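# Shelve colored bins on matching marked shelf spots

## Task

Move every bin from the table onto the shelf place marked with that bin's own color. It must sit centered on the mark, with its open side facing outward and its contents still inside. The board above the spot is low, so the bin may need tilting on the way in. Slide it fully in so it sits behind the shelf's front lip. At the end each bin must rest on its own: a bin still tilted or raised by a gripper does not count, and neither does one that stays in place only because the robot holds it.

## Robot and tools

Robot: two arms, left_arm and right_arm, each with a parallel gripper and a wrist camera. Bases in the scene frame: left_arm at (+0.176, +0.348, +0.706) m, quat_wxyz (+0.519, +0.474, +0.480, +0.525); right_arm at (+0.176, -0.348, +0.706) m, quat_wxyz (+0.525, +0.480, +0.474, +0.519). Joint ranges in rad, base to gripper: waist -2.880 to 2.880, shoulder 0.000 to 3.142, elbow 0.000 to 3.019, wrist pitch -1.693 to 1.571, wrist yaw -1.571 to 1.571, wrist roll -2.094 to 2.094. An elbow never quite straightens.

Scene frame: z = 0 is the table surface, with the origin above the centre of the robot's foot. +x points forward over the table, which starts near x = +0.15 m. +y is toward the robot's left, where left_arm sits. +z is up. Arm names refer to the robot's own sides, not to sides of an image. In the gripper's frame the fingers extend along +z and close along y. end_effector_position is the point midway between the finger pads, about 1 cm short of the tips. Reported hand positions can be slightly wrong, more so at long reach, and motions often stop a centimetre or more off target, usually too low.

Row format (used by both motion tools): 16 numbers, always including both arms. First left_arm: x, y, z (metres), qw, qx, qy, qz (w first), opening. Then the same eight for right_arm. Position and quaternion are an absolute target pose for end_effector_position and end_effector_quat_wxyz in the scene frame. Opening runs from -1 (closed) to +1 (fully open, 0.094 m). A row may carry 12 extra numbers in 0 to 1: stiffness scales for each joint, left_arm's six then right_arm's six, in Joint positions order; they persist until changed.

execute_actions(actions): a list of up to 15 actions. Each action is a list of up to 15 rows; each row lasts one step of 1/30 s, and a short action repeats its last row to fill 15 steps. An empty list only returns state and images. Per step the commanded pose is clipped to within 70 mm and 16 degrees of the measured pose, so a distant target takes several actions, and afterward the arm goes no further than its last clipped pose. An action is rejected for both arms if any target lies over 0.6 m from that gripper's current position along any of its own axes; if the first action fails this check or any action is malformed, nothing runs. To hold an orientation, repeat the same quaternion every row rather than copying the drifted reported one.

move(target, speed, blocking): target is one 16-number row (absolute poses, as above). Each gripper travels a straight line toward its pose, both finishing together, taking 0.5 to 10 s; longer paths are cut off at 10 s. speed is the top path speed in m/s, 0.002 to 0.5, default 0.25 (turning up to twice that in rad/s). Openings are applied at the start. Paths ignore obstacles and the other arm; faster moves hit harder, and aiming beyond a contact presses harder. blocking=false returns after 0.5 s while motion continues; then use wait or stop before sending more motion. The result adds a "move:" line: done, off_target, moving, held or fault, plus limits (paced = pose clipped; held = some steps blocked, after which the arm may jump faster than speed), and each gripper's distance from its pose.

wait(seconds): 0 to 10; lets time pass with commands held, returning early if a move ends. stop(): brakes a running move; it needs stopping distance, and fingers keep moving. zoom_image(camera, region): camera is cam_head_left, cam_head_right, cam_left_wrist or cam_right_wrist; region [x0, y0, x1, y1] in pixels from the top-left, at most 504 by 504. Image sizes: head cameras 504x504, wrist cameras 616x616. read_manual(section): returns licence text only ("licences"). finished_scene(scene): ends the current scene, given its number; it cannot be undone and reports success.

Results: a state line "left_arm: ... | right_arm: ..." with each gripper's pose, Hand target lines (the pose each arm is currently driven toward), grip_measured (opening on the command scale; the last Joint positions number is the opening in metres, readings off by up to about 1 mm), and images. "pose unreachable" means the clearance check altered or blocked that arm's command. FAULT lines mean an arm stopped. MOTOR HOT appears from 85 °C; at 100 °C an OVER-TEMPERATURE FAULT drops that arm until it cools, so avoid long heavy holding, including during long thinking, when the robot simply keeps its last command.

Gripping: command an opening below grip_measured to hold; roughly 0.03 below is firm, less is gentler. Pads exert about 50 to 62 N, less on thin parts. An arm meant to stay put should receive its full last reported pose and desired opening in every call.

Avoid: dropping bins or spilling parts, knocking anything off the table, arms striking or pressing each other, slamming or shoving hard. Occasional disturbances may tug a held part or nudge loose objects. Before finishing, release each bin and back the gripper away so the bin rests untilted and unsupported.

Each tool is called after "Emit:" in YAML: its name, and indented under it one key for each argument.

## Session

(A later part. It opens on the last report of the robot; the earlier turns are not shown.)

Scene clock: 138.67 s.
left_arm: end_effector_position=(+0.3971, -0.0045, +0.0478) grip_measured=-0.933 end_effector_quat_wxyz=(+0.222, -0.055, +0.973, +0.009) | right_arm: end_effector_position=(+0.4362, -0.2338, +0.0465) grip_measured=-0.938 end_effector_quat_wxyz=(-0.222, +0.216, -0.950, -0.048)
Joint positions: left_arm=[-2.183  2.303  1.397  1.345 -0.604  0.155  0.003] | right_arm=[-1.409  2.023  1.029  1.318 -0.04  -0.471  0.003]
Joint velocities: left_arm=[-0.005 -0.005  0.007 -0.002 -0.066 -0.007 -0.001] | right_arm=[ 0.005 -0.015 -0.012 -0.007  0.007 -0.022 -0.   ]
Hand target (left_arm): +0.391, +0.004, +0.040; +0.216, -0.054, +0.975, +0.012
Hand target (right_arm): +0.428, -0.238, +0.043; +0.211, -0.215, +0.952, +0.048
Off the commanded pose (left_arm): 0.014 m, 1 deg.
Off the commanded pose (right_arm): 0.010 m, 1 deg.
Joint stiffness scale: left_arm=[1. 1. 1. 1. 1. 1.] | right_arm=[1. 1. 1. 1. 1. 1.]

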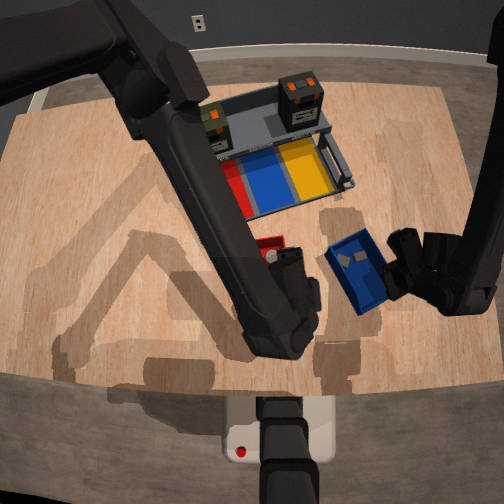

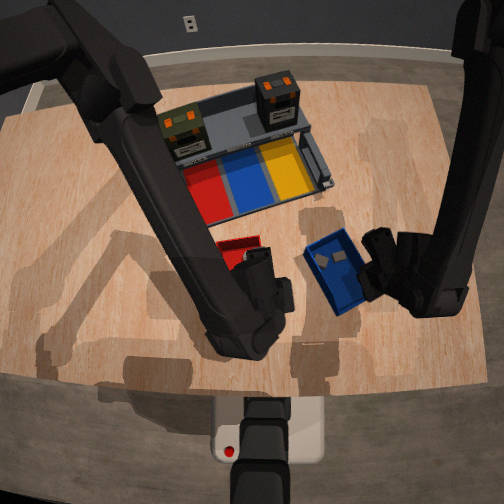

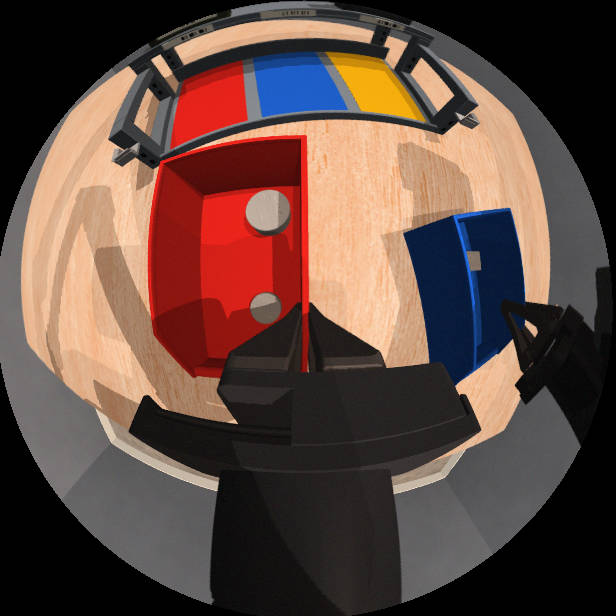

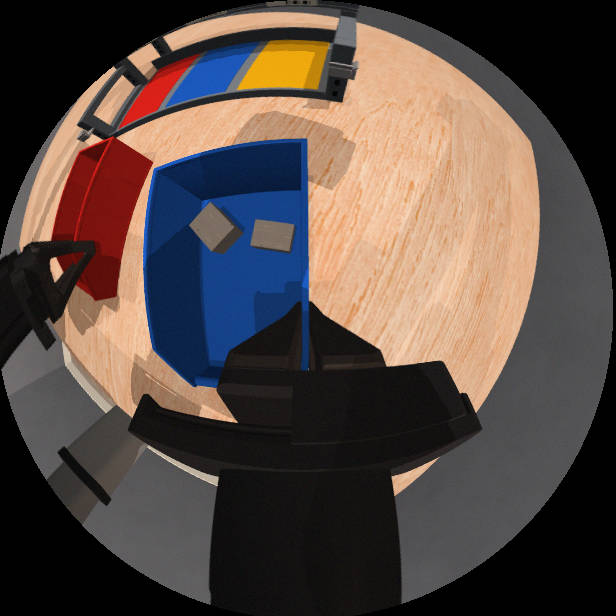

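Emit:
move:
  target: [0.40,0.01,0.095,0.2161,-0.0537,0.9748,0.0119,-1, 0.428,-0.238,0.043,0.2111,-0.2155,0.9522,0.0478,-1]
  speed: 0.1

Emit:
move:
  target: [0.464,0.058,0.095,0.2142,-0.1384,0.9664,0.0307,-1, 0.428,-0.238,0.043,0.2111,-0.2155,0.9522,0.0478,-1]
  speed: 0.12

Scene clock: 145.63 s.
left_arm: end_effector_position=(+0.3982, +0.0191, +0.0752) grip_measured=-0.935 end_effector_quat_wxyz=(+0.211, -0.050, +0.976, +0.023) | right_arm: end_effector_position=(+0.4362, -0.2338, +0.0465) grip_measured=-0.938 end_effector_quat_wxyz=(-0.222, +0.216, -0.950, -0.048)
Joint positions: left_arm=[-2.184  2.229  1.268  1.379 -0.634  0.16   0.003] | right_arm=[-1.409  2.023  1.029  1.318 -0.04  -0.471  0.003]
Joint velocities: left_arm=[ 0.005  0.005  0.002 -0.002 -0.037  0.037  0.001] | right_arm=[-0.005 -0.005  0.007 -0.012  0.007  0.037  0.001]
Hand target (left_arm): +0.400, +0.009, +0.094; +0.216, -0.053, +0.975, +0.012
Hand target (right_arm): +0.428, -0.238, +0.043; +0.211, -0.215, +0.952, +0.048
Off the commanded pose (left_arm): 0.022 m, 1 deg.
Off the commanded pose (right_arm): 0.010 m, 1 deg.
Joint stiffness scale: left_arm=[1. 1. 1. 1. 1. 1.] | right_arm=[1. 1. 1. 1. 1. 1.]
move: off_target (left_arm)

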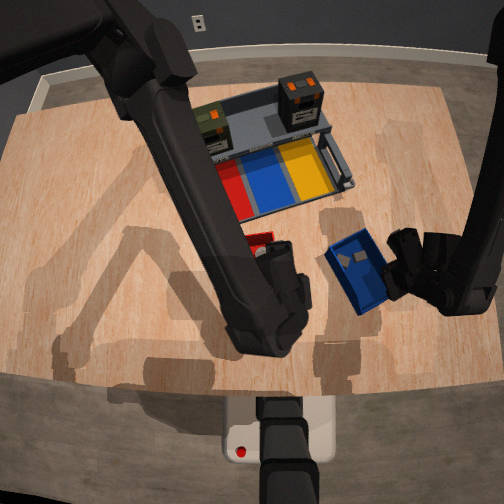

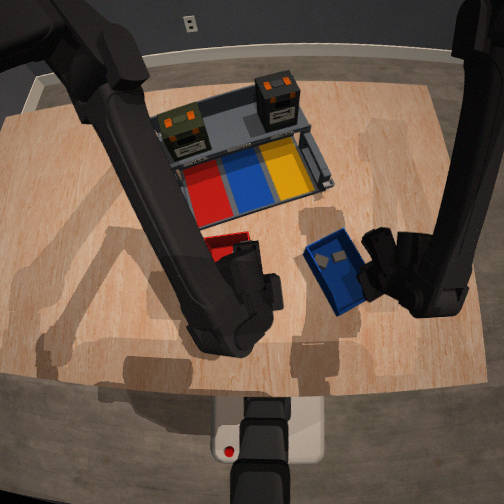

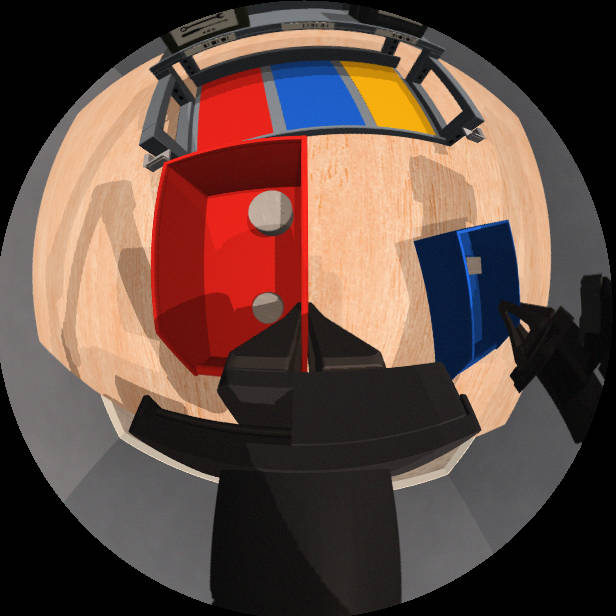

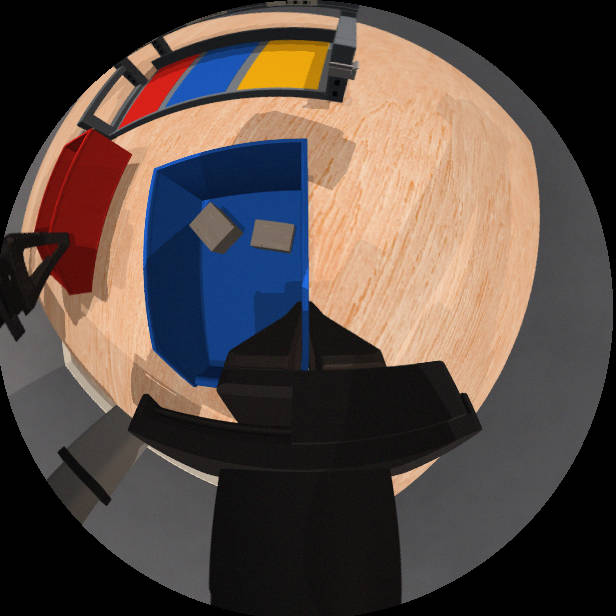

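Scene clock: 146.93 s.
left_arm: end_effector_position=(+0.4719, +0.0493, +0.0910) grip_measured=-0.934 end_effector_quat_wxyz=(+0.224, -0.142, +0.964, +0.027) | right_arm: end_effector_position=(+0.4362, -0.2338, +0.0465) grip_measured=-0.938 end_effector_quat_wxyz=(-0.223, +0.216, -0.949, -0.048)
Joint positions: left_arm=[-2.162  2.056  1.201  1.304 -0.657 -0.009  0.003] | right_arm=[-1.409  2.023  1.029  1.318 -0.04  -0.471  0.003]
Joint velocities: left_arm=[-0.015 -0.005 -0.027  0.012  0.007  0.022 -0.001] | right_arm=[ 0.015 -0.015 -0.007  0.007  0.051  0.007  0.001]
Hand target (left_arm): +0.465, +0.057, +0.095; +0.214, -0.139, +0.966, +0.031
Hand target (right_arm): +0.428, -0.238, +0.043; +0.211, -0.215, +0.952, +0.048
Off the commanded pose (left_arm): 0.012 m, 1 deg.
Off the commanded pose (right_arm): 0.010 m, 1 deg.
Joint stiffness scale: left_arm=[1. 1. 1. 1. 1. 1.] | right_arm=[1. 1. 1. 1. 1. 1.]
move: off_target (left_arm)

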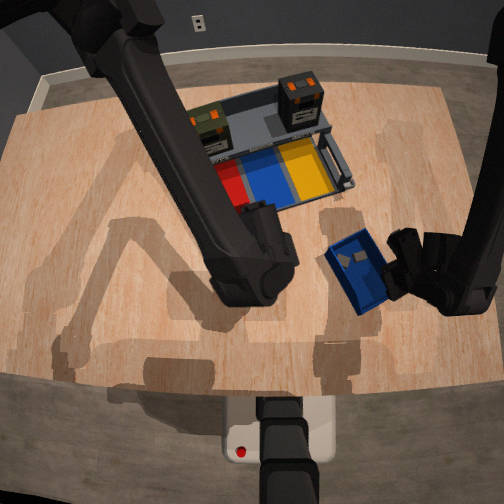

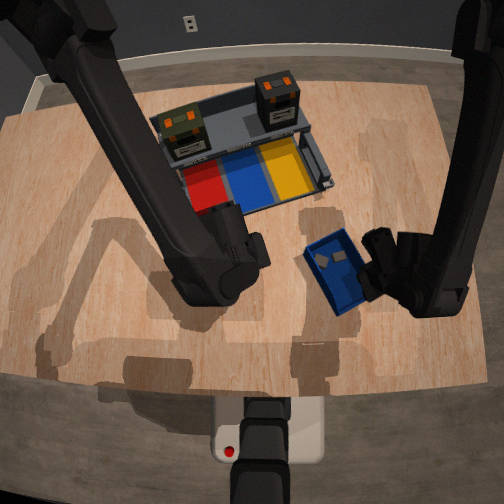

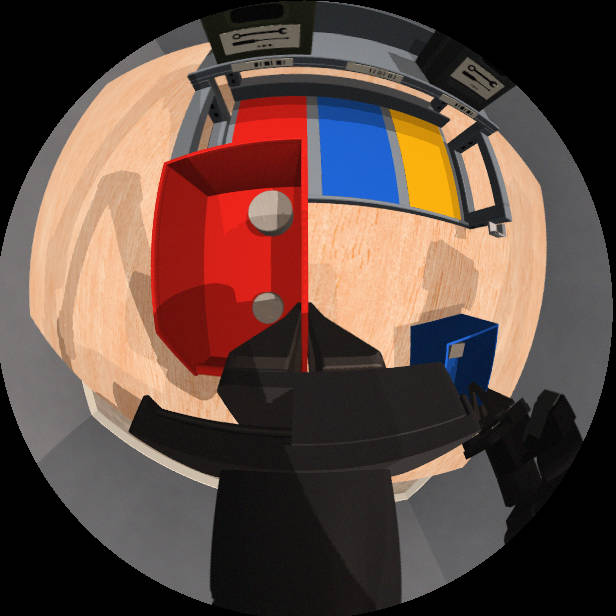

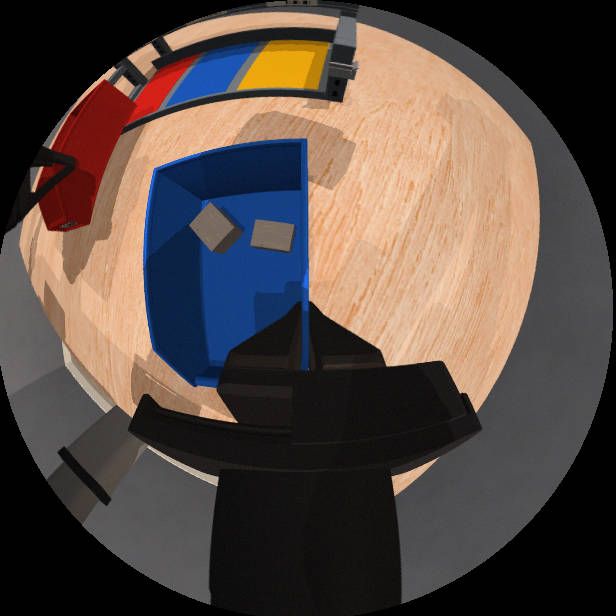

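Emit:
move:
  target: [0.570,0.083,0.092,0.1548,-0.1401,0.9777,0.0222,-1, 0.428,-0.238,0.043,0.2111,-0.2155,0.9522,0.0478,-1]
  speed: 0.1

Scene clock: 154.33 s.
left_arm: end_effector_position=(+0.5616, +0.0774, +0.0894) grip_measured=-0.934 end_effector_quat_wxyz=(+0.152, -0.133, +0.979, +0.019) | right_arm: end_effector_position=(+0.4362, -0.2338, +0.0465) grip_measured=-0.938 end_effector_quat_wxyz=(-0.223, +0.216, -0.949, -0.048)
Joint positions: left_arm=[-2.111  1.793  1.201  0.846 -0.601 -0.116  0.003] | right_arm=[-1.409  2.023  1.029  1.318 -0.04  -0.471  0.003]
Joint velocities: left_arm=[ 0.015  0.005 -0.012 -0.032  0.037 -0.066 -0.   ] | right_arm=[ 0.005  0.005  0.012 -0.007 -0.007 -0.022 -0.001]
Hand target (left_arm): +0.571, +0.083, +0.092; +0.155, -0.140, +0.978, +0.021
Hand target (right_arm): +0.428, -0.238, +0.043; +0.211, -0.215, +0.952, +0.048
Off the commanded pose (left_arm): 0.010 m, 1 deg.
Off the commanded pose (right_arm): 0.010 m, 1 deg.
Joint stiffness scale: left_arm=[1. 1. 1. 1. 1. 1.] | right_arm=[1. 1. 1. 1. 1. 1.]
move: done

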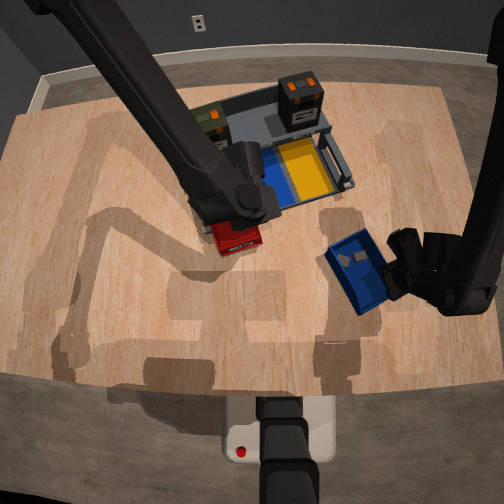

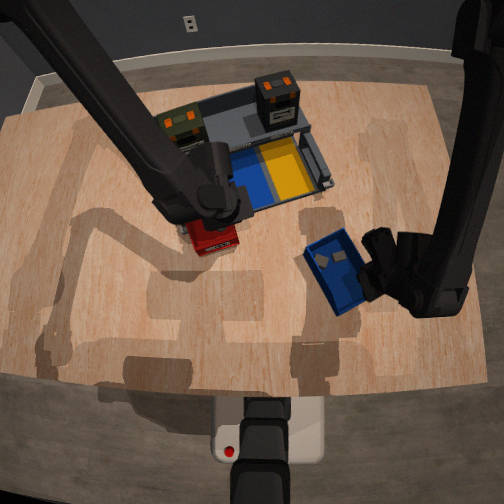

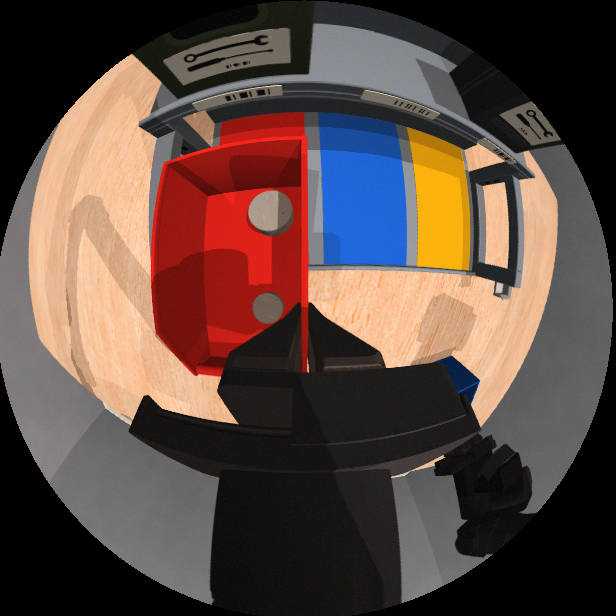

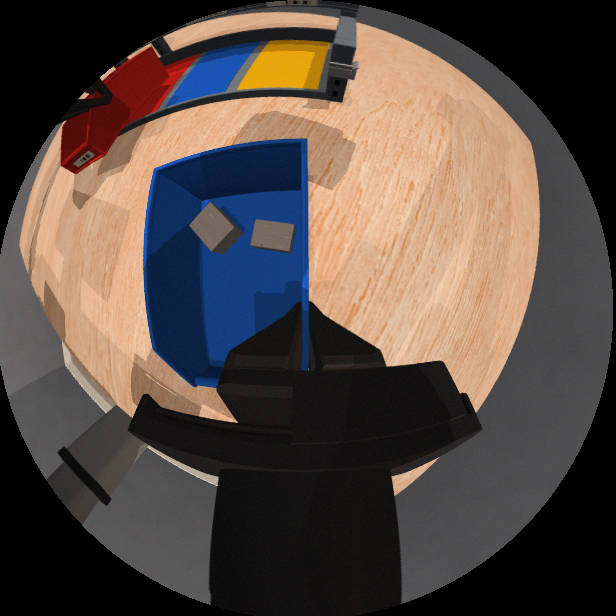

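Emit:
move:
  target: [0.594,0.092,0.077,0.1548,-0.146,0.9777,0.0222,-1, 0.428,-0.238,0.043,0.2111,-0.2155,0.9522,0.0478,-1]
  speed: 0.04

Emit:
zoom_image:
  camera: "cam_right_wrist"
  region: [50, 10, 250, 190]

Scene clock: 158.63 s.
left_arm: end_effector_position=(+0.5758, +0.0820, +0.0747) grip_measured=-0.934 end_effector_quat_wxyz=(+0.146, -0.136, +0.980, +0.018) | right_arm: end_effector_position=(+0.4362, -0.2338, +0.0465) grip_measured=-0.938 end_effector_quat_wxyz=(-0.223, +0.216, -0.949, -0.048)
Joint positions: left_arm=[-2.089  1.793  1.252  0.776 -0.578 -0.136  0.003] | right_arm=[-1.409  2.023  1.029  1.318 -0.04  -0.471  0.003]
Joint velocities: left_arm=[-0.005  0.024  0.007 -0.002  0.022 -0.007 -0.001] | right_arm=[ 0.005 -0.015 -0.027  0.007  0.022 -0.022  0.   ]
Hand target (left_arm): +0.594, +0.092, +0.077; +0.155, -0.146, +0.977, +0.022
Hand target (right_arm): +0.428, -0.238, +0.043; +0.211, -0.215, +0.952, +0.048
Off the commanded pose (left_arm): 0.021 m, 2 deg.
Off the commanded pose (right_arm): 0.010 m, 1 deg.
Joint stiffness scale: left_arm=[1. 1. 1. 1. 1. 1.] | right_arm=[1. 1. 1. 1. 1. 1.]
move: off_target (left_arm)

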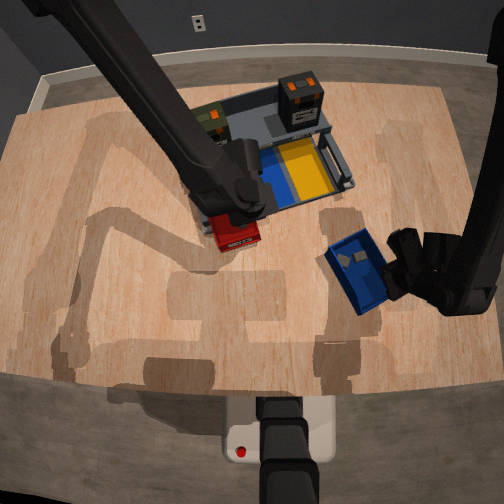

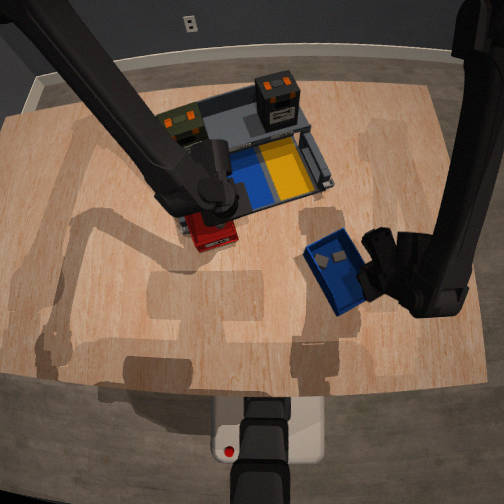

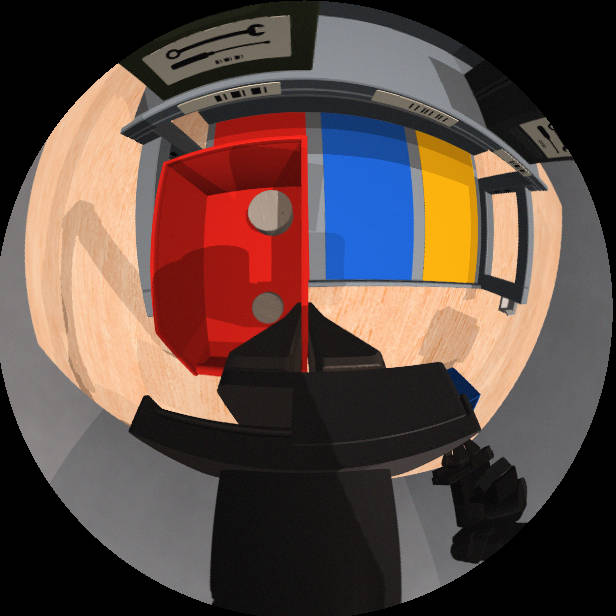

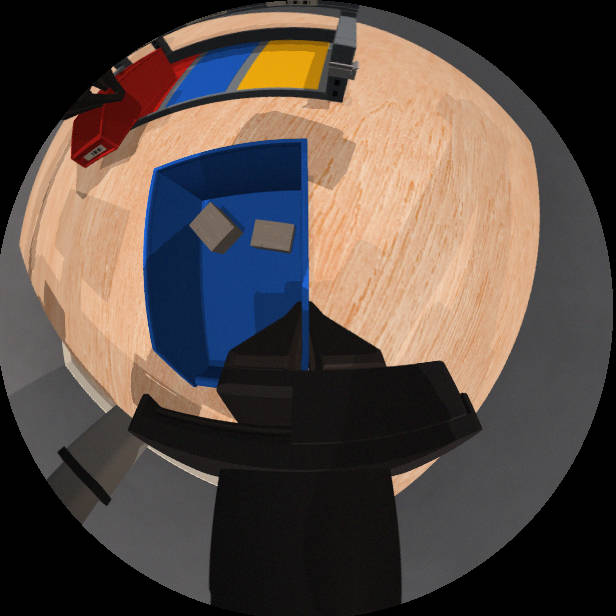

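Region (50, 10, 250, 190) of cam_right_wrist's 616x616 image, scaled by 2.520, with more detail than that image has; it fills the top 454 rows of this view, and the rest is white.

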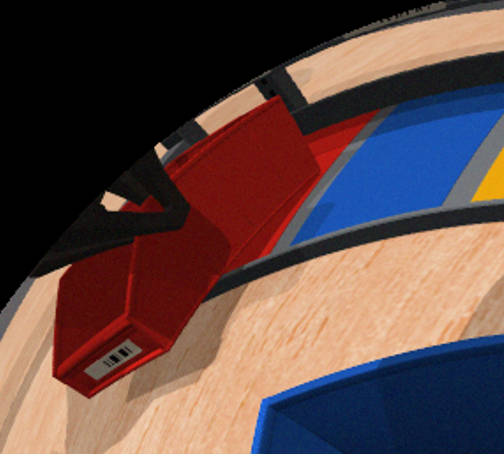

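Emit:
move:
  target: [0.632,0.102,0.070,0.1804,-0.144,0.9734,0.0258,-1, 0.428,-0.238,0.043,0.2111,-0.2155,0.9522,0.0478,-1]
  speed: 0.04

Emit:
zoom_image:
  camera: "cam_right_wrist"
  region: [50, 10, 250, 190]

Scene clock: 164.40 s.
left_arm: end_effector_position=(+0.6140, +0.0911, +0.0683) grip_measured=-0.934 end_effector_quat_wxyz=(+0.172, -0.148, +0.974, +0.022) | right_arm: end_effector_position=(+0.4362, -0.2338, +0.0465) grip_measured=-0.938 end_effector_quat_wxyz=(-0.223, +0.216, -0.949, -0.048)
Joint positions: left_arm=[-2.071  1.782  1.31   0.766 -0.572 -0.133  0.003] | right_arm=[-1.409  2.023  1.029  1.318 -0.04  -0.471  0.003]
Joint velocities: left_arm=[0.005 0.005 0.002 0.002 0.037 0.081 0.001] | right_arm=[ 0.005  0.005  0.002 -0.002  0.007  0.022  0.001]
Hand target (left_arm): +0.632, +0.102, +0.070; +0.180, -0.145, +0.973, +0.026
Hand target (right_arm): +0.428, -0.238, +0.043; +0.211, -0.215, +0.952, +0.048
Off the commanded pose (left_arm): 0.021 m, 1 deg.
Off the commanded pose (right_arm): 0.010 m, 1 deg.
Joint stiffness scale: left_arm=[1. 1. 1. 1. 1. 1.] | right_arm=[1. 1. 1. 1. 1. 1.]
move: off_target (left_arm)

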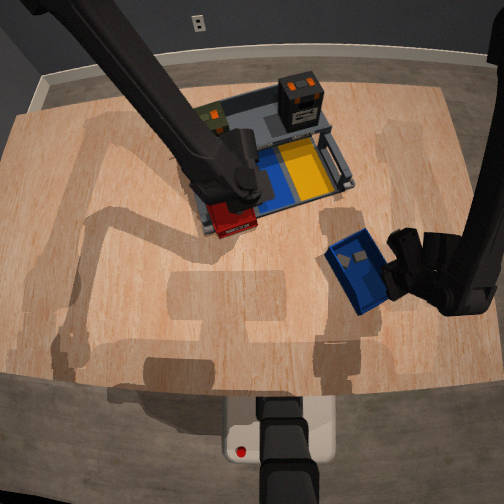

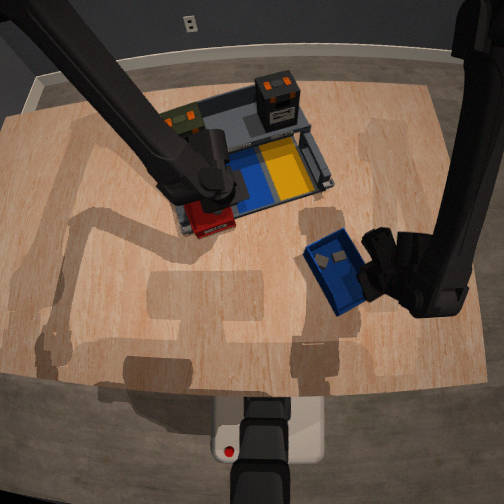

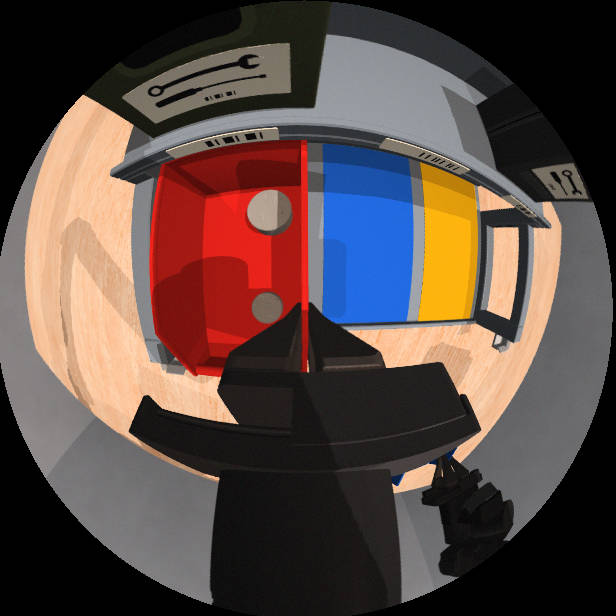

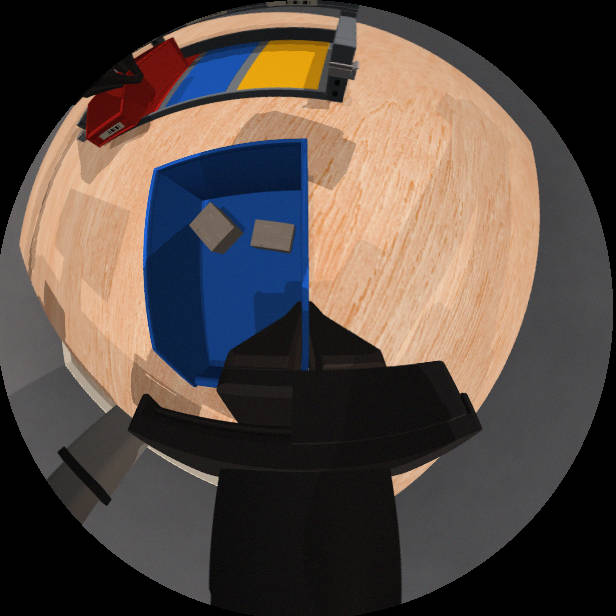

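Region (50, 10, 250, 190) of cam_right_wrist's 616x616 image, scaled by 2.520, with more detail than that image has; it fills the top 454 rows of this view, and the rest is white.

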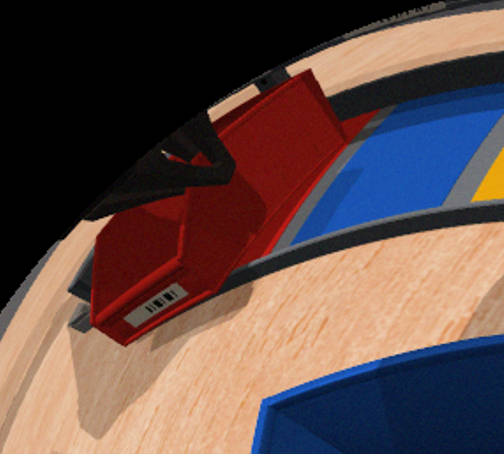

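Emit:
move:
  target: [0.667,0.116,0.069,0.185,-0.141,0.9725,0.0262,-1, 0.428,-0.238,0.043,0.2111,-0.2155,0.9522,0.0478,-1]
  speed: 0.04

Emit:
zoom_image:
  camera: "cam_right_wrist"
  region: [50, 10, 250, 190]

Scene clock: 173.70 s.
left_arm: end_effector_position=(+0.6485, +0.1035, +0.0668) grip_measured=-0.934 end_effector_quat_wxyz=(+0.176, -0.144, +0.973, +0.022) | right_arm: end_effector_position=(+0.4362, -0.2338, +0.0465) grip_measured=-0.938 end_effector_quat_wxyz=(-0.223, +0.216, -0.949, -0.048)
Joint positions: left_arm=[-2.048  1.744  1.351  0.695 -0.549 -0.128  0.003] | right_arm=[-1.409  2.023  1.029  1.318 -0.04  -0.471  0.003]
Joint velocities: left_arm=[-0.005 -0.005  0.007  0.007 -0.066  0.007  0.001] | right_arm=[-0.005 -0.005 -0.042 -0.027 -0.007 -0.037  0.001]
Hand target (left_arm): +0.667, +0.116, +0.069; +0.185, -0.141, +0.972, +0.026
Hand target (right_arm): +0.428, -0.238, +0.043; +0.211, -0.215, +0.952, +0.048
Off the commanded pose (left_arm): 0.022 m, 1 deg.
Off the commanded pose (right_arm): 0.010 m, 1 deg.
Joint stiffness scale: left_arm=[1. 1. 1. 1. 1. 1.] | right_arm=[1. 1. 1. 1. 1. 1.]
move: off_target (left_arm)

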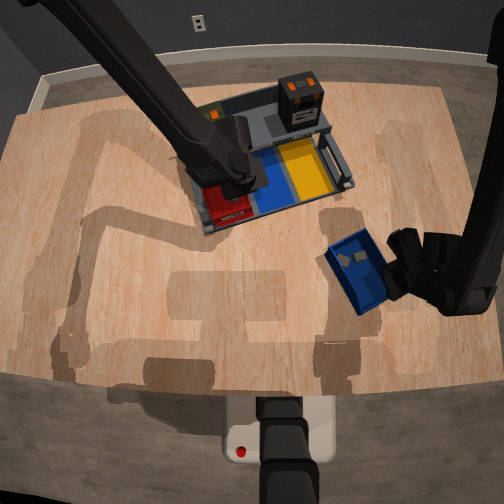

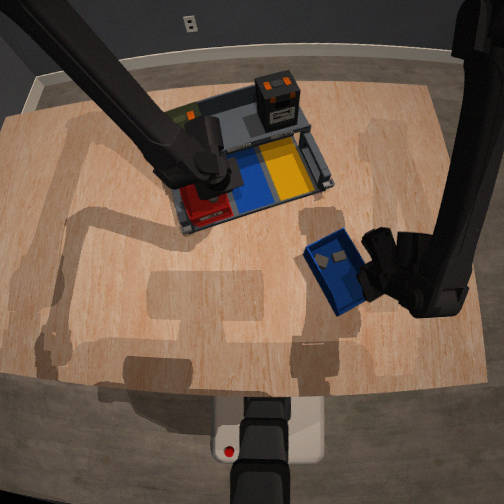

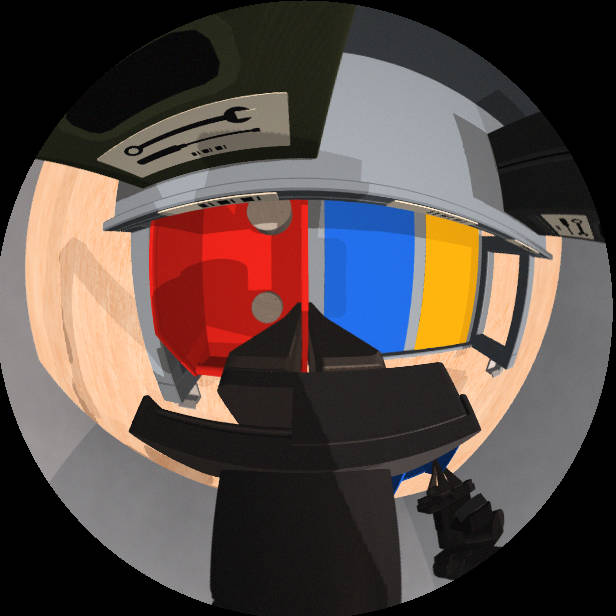

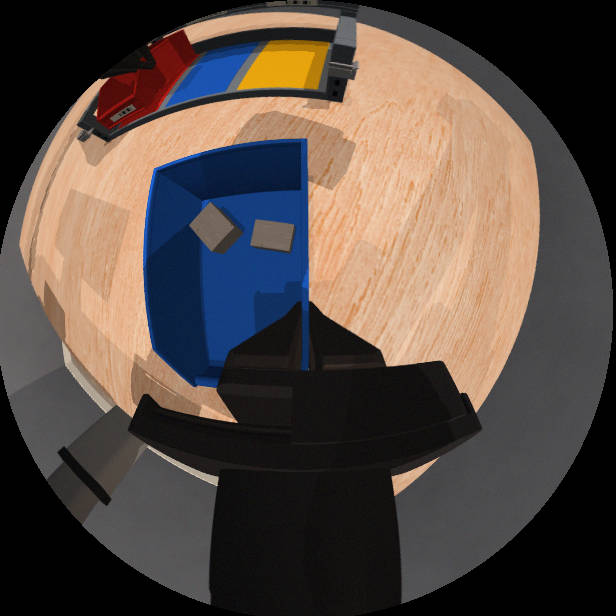

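Region (50, 10, 250, 190) of cam_right_wrist's 616x616 image, scaled by 2.520, with more detail than that image has; it fills the top 454 rows of this view, and the rest is white.

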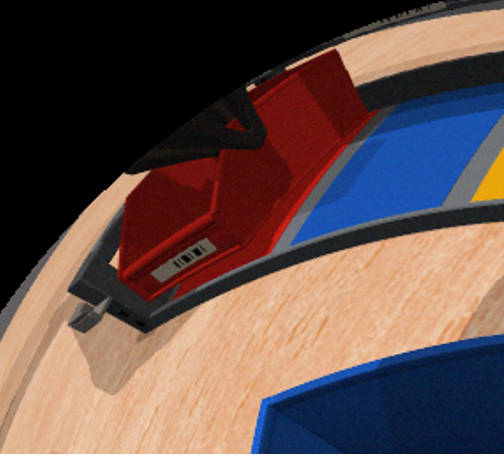

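Emit:
move:
  target: [0.668,0.116,0.059,0.225,-0.138,0.964,0.031,-1, 0.428,-0.238,0.043,0.2111,-0.2155,0.9522,0.0478,-1]
  speed: 0.04

Emit:
zoom_image:
  camera: "cam_right_wrist"
  region: [50, 10, 250, 190]

Scene clock: 177.93 s.
left_arm: end_effector_position=(+0.6567, +0.1055, +0.0613) grip_measured=-0.934 end_effector_quat_wxyz=(+0.206, -0.140, +0.968, +0.025) | right_arm: end_effector_position=(+0.4362, -0.2338, +0.0465) grip_measured=-0.938 end_effector_quat_wxyz=(-0.223, +0.216, -0.949, -0.048)
Joint positions: left_arm=[-2.041  1.775  1.374  0.772 -0.546 -0.088  0.003] | right_arm=[-1.409  2.023  1.029  1.318 -0.04  -0.471  0.003]
Joint velocities: left_arm=[-0.015  0.005 -0.012 -0.007  0.037  0.066 -0.001] | right_arm=[-0.024 -0.015 -0.002  0.017  0.022 -0.037  0.   ]
Hand target (left_arm): +0.667, +0.116, +0.059; +0.224, -0.139, +0.964, +0.032
Hand target (right_arm): +0.428, -0.238, +0.043; +0.211, -0.215, +0.952, +0.048
Off the commanded pose (left_arm): 0.016 m, 2 deg.
Off the commanded pose (right_arm): 0.010 m, 1 deg.
Joint stiffness scale: left_arm=[1. 1. 1. 1. 1. 1.] | right_arm=[1. 1. 1. 1. 1. 1.]
move: off_target (left_arm)

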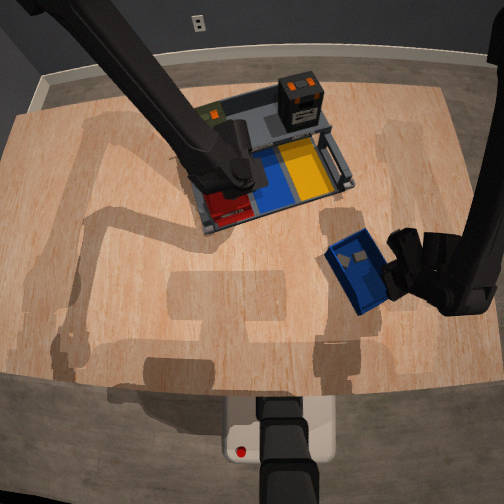

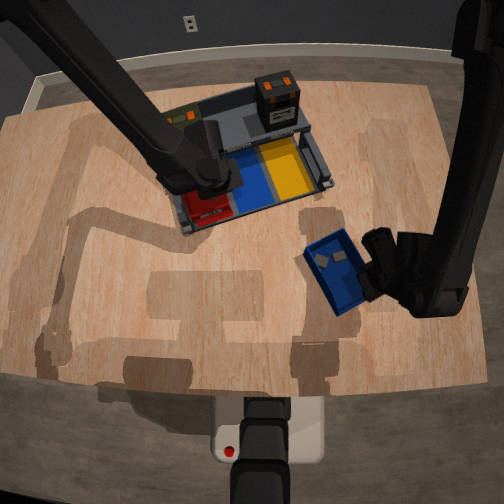

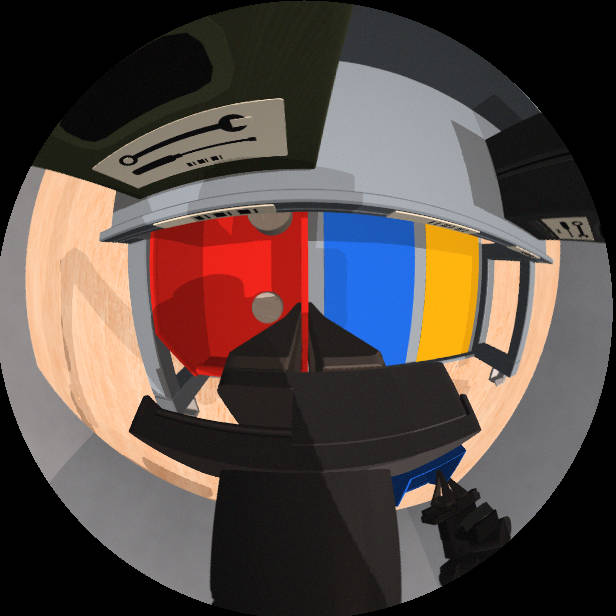

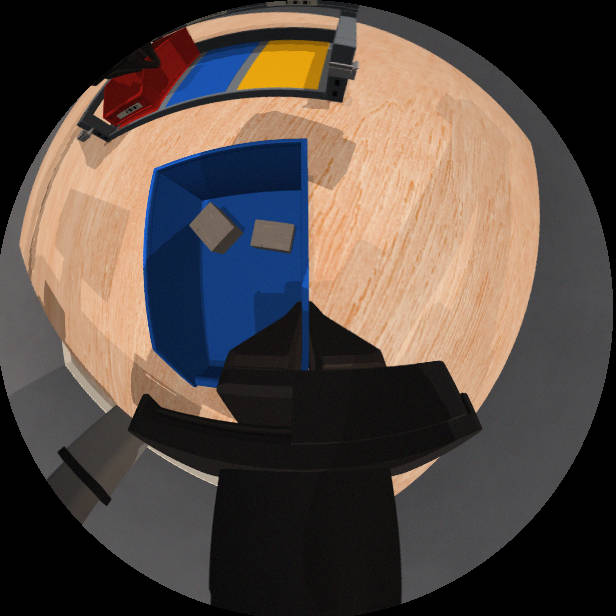

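Region (50, 10, 250, 190) of cam_right_wrist's 616x616 image, scaled by 2.520, with more detail than that image has; it fills the top 454 rows of this view, and the rest is white.

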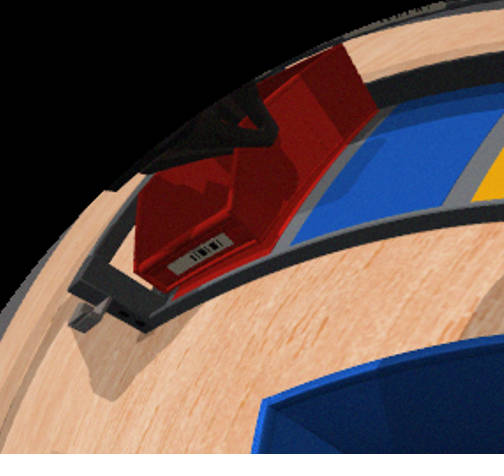

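Emit:
move:
  target: [0.662,0.114,0.053,0.236,-0.138,0.9615,0.033,-1, 0.428,-0.238,0.043,0.2111,-0.2155,0.9522,0.0478,-1]
  speed: 0.03

Emit:
zoom_image:
  camera: "cam_right_wrist"
  region: [50, 10, 250, 190]

Scene clock: 181.63 s.
left_arm: end_effector_position=(+0.6559, +0.1045, +0.0572) grip_measured=-0.934 end_effector_quat_wxyz=(+0.222, -0.141, +0.965, +0.027) | right_arm: end_effector_position=(+0.4362, -0.2338, +0.0465) grip_measured=-0.938 end_effector_quat_wxyz=(-0.223, +0.216, -0.949, -0.048)
Joint positions: left_arm=[-2.04   1.801  1.387  0.823 -0.546 -0.071  0.003] | right_arm=[-1.409  2.023  1.029  1.318 -0.04  -0.471  0.003]
Joint velocities: left_arm=[-0.005 -0.005 -0.002  0.002  0.007  0.051 -0.001] | right_arm=[ 0.005  0.005  0.002  0.002  0.037  0.051 -0.   ]
Hand target (left_arm): +0.662, +0.114, +0.053; +0.235, -0.138, +0.961, +0.034
Hand target (right_arm): +0.428, -0.238, +0.043; +0.211, -0.215, +0.952, +0.048
Off the commanded pose (left_arm): 0.012 m, 2 deg.
Off the commanded pose (right_arm): 0.010 m, 1 deg.
Joint stiffness scale: left_arm=[1. 1. 1. 1. 1. 1.] | right_arm=[1. 1. 1. 1. 1. 1.]
move: off_target (left_arm)

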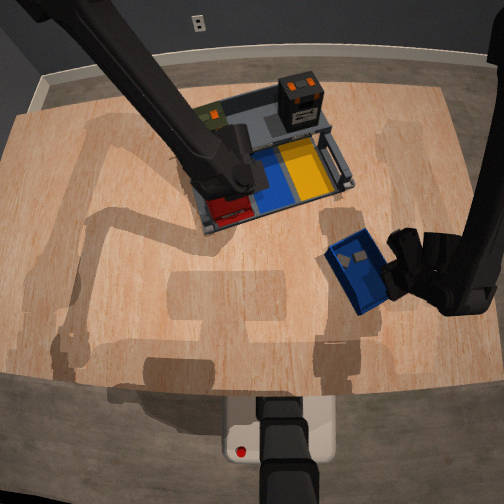

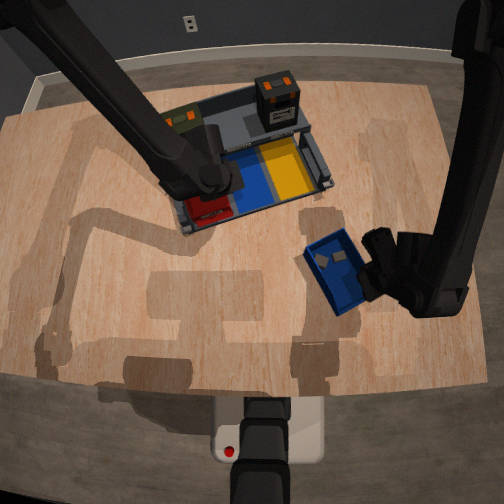

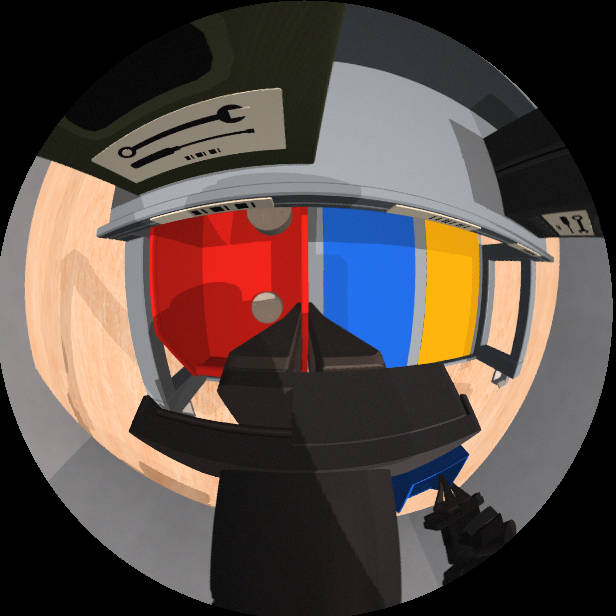

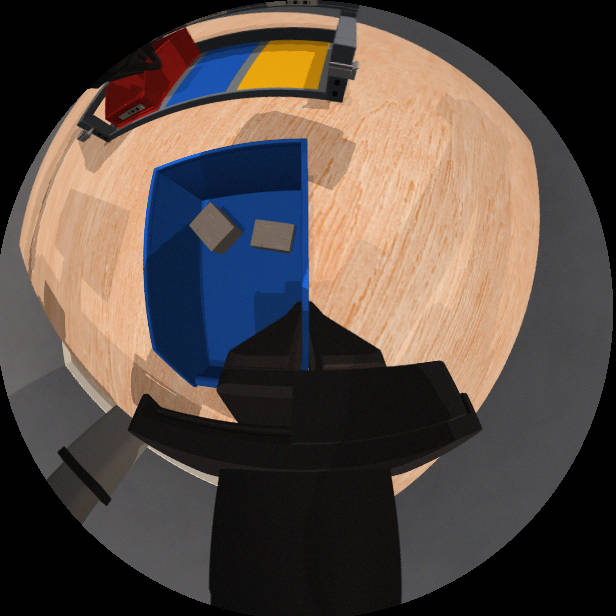

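Region (50, 10, 250, 190) of cam_right_wrist's 616x616 image, scaled by 2.520, with more detail than that image has; it fills the top 454 rows of this view, and the rest is white.

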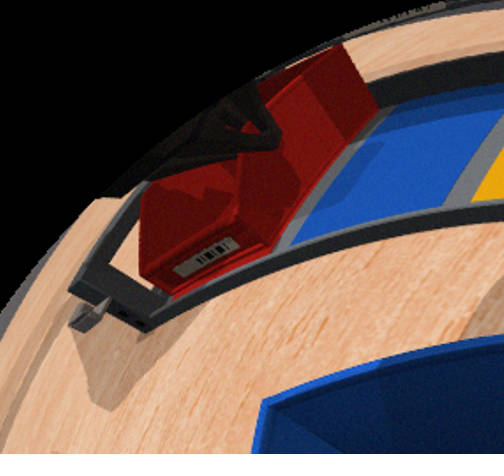

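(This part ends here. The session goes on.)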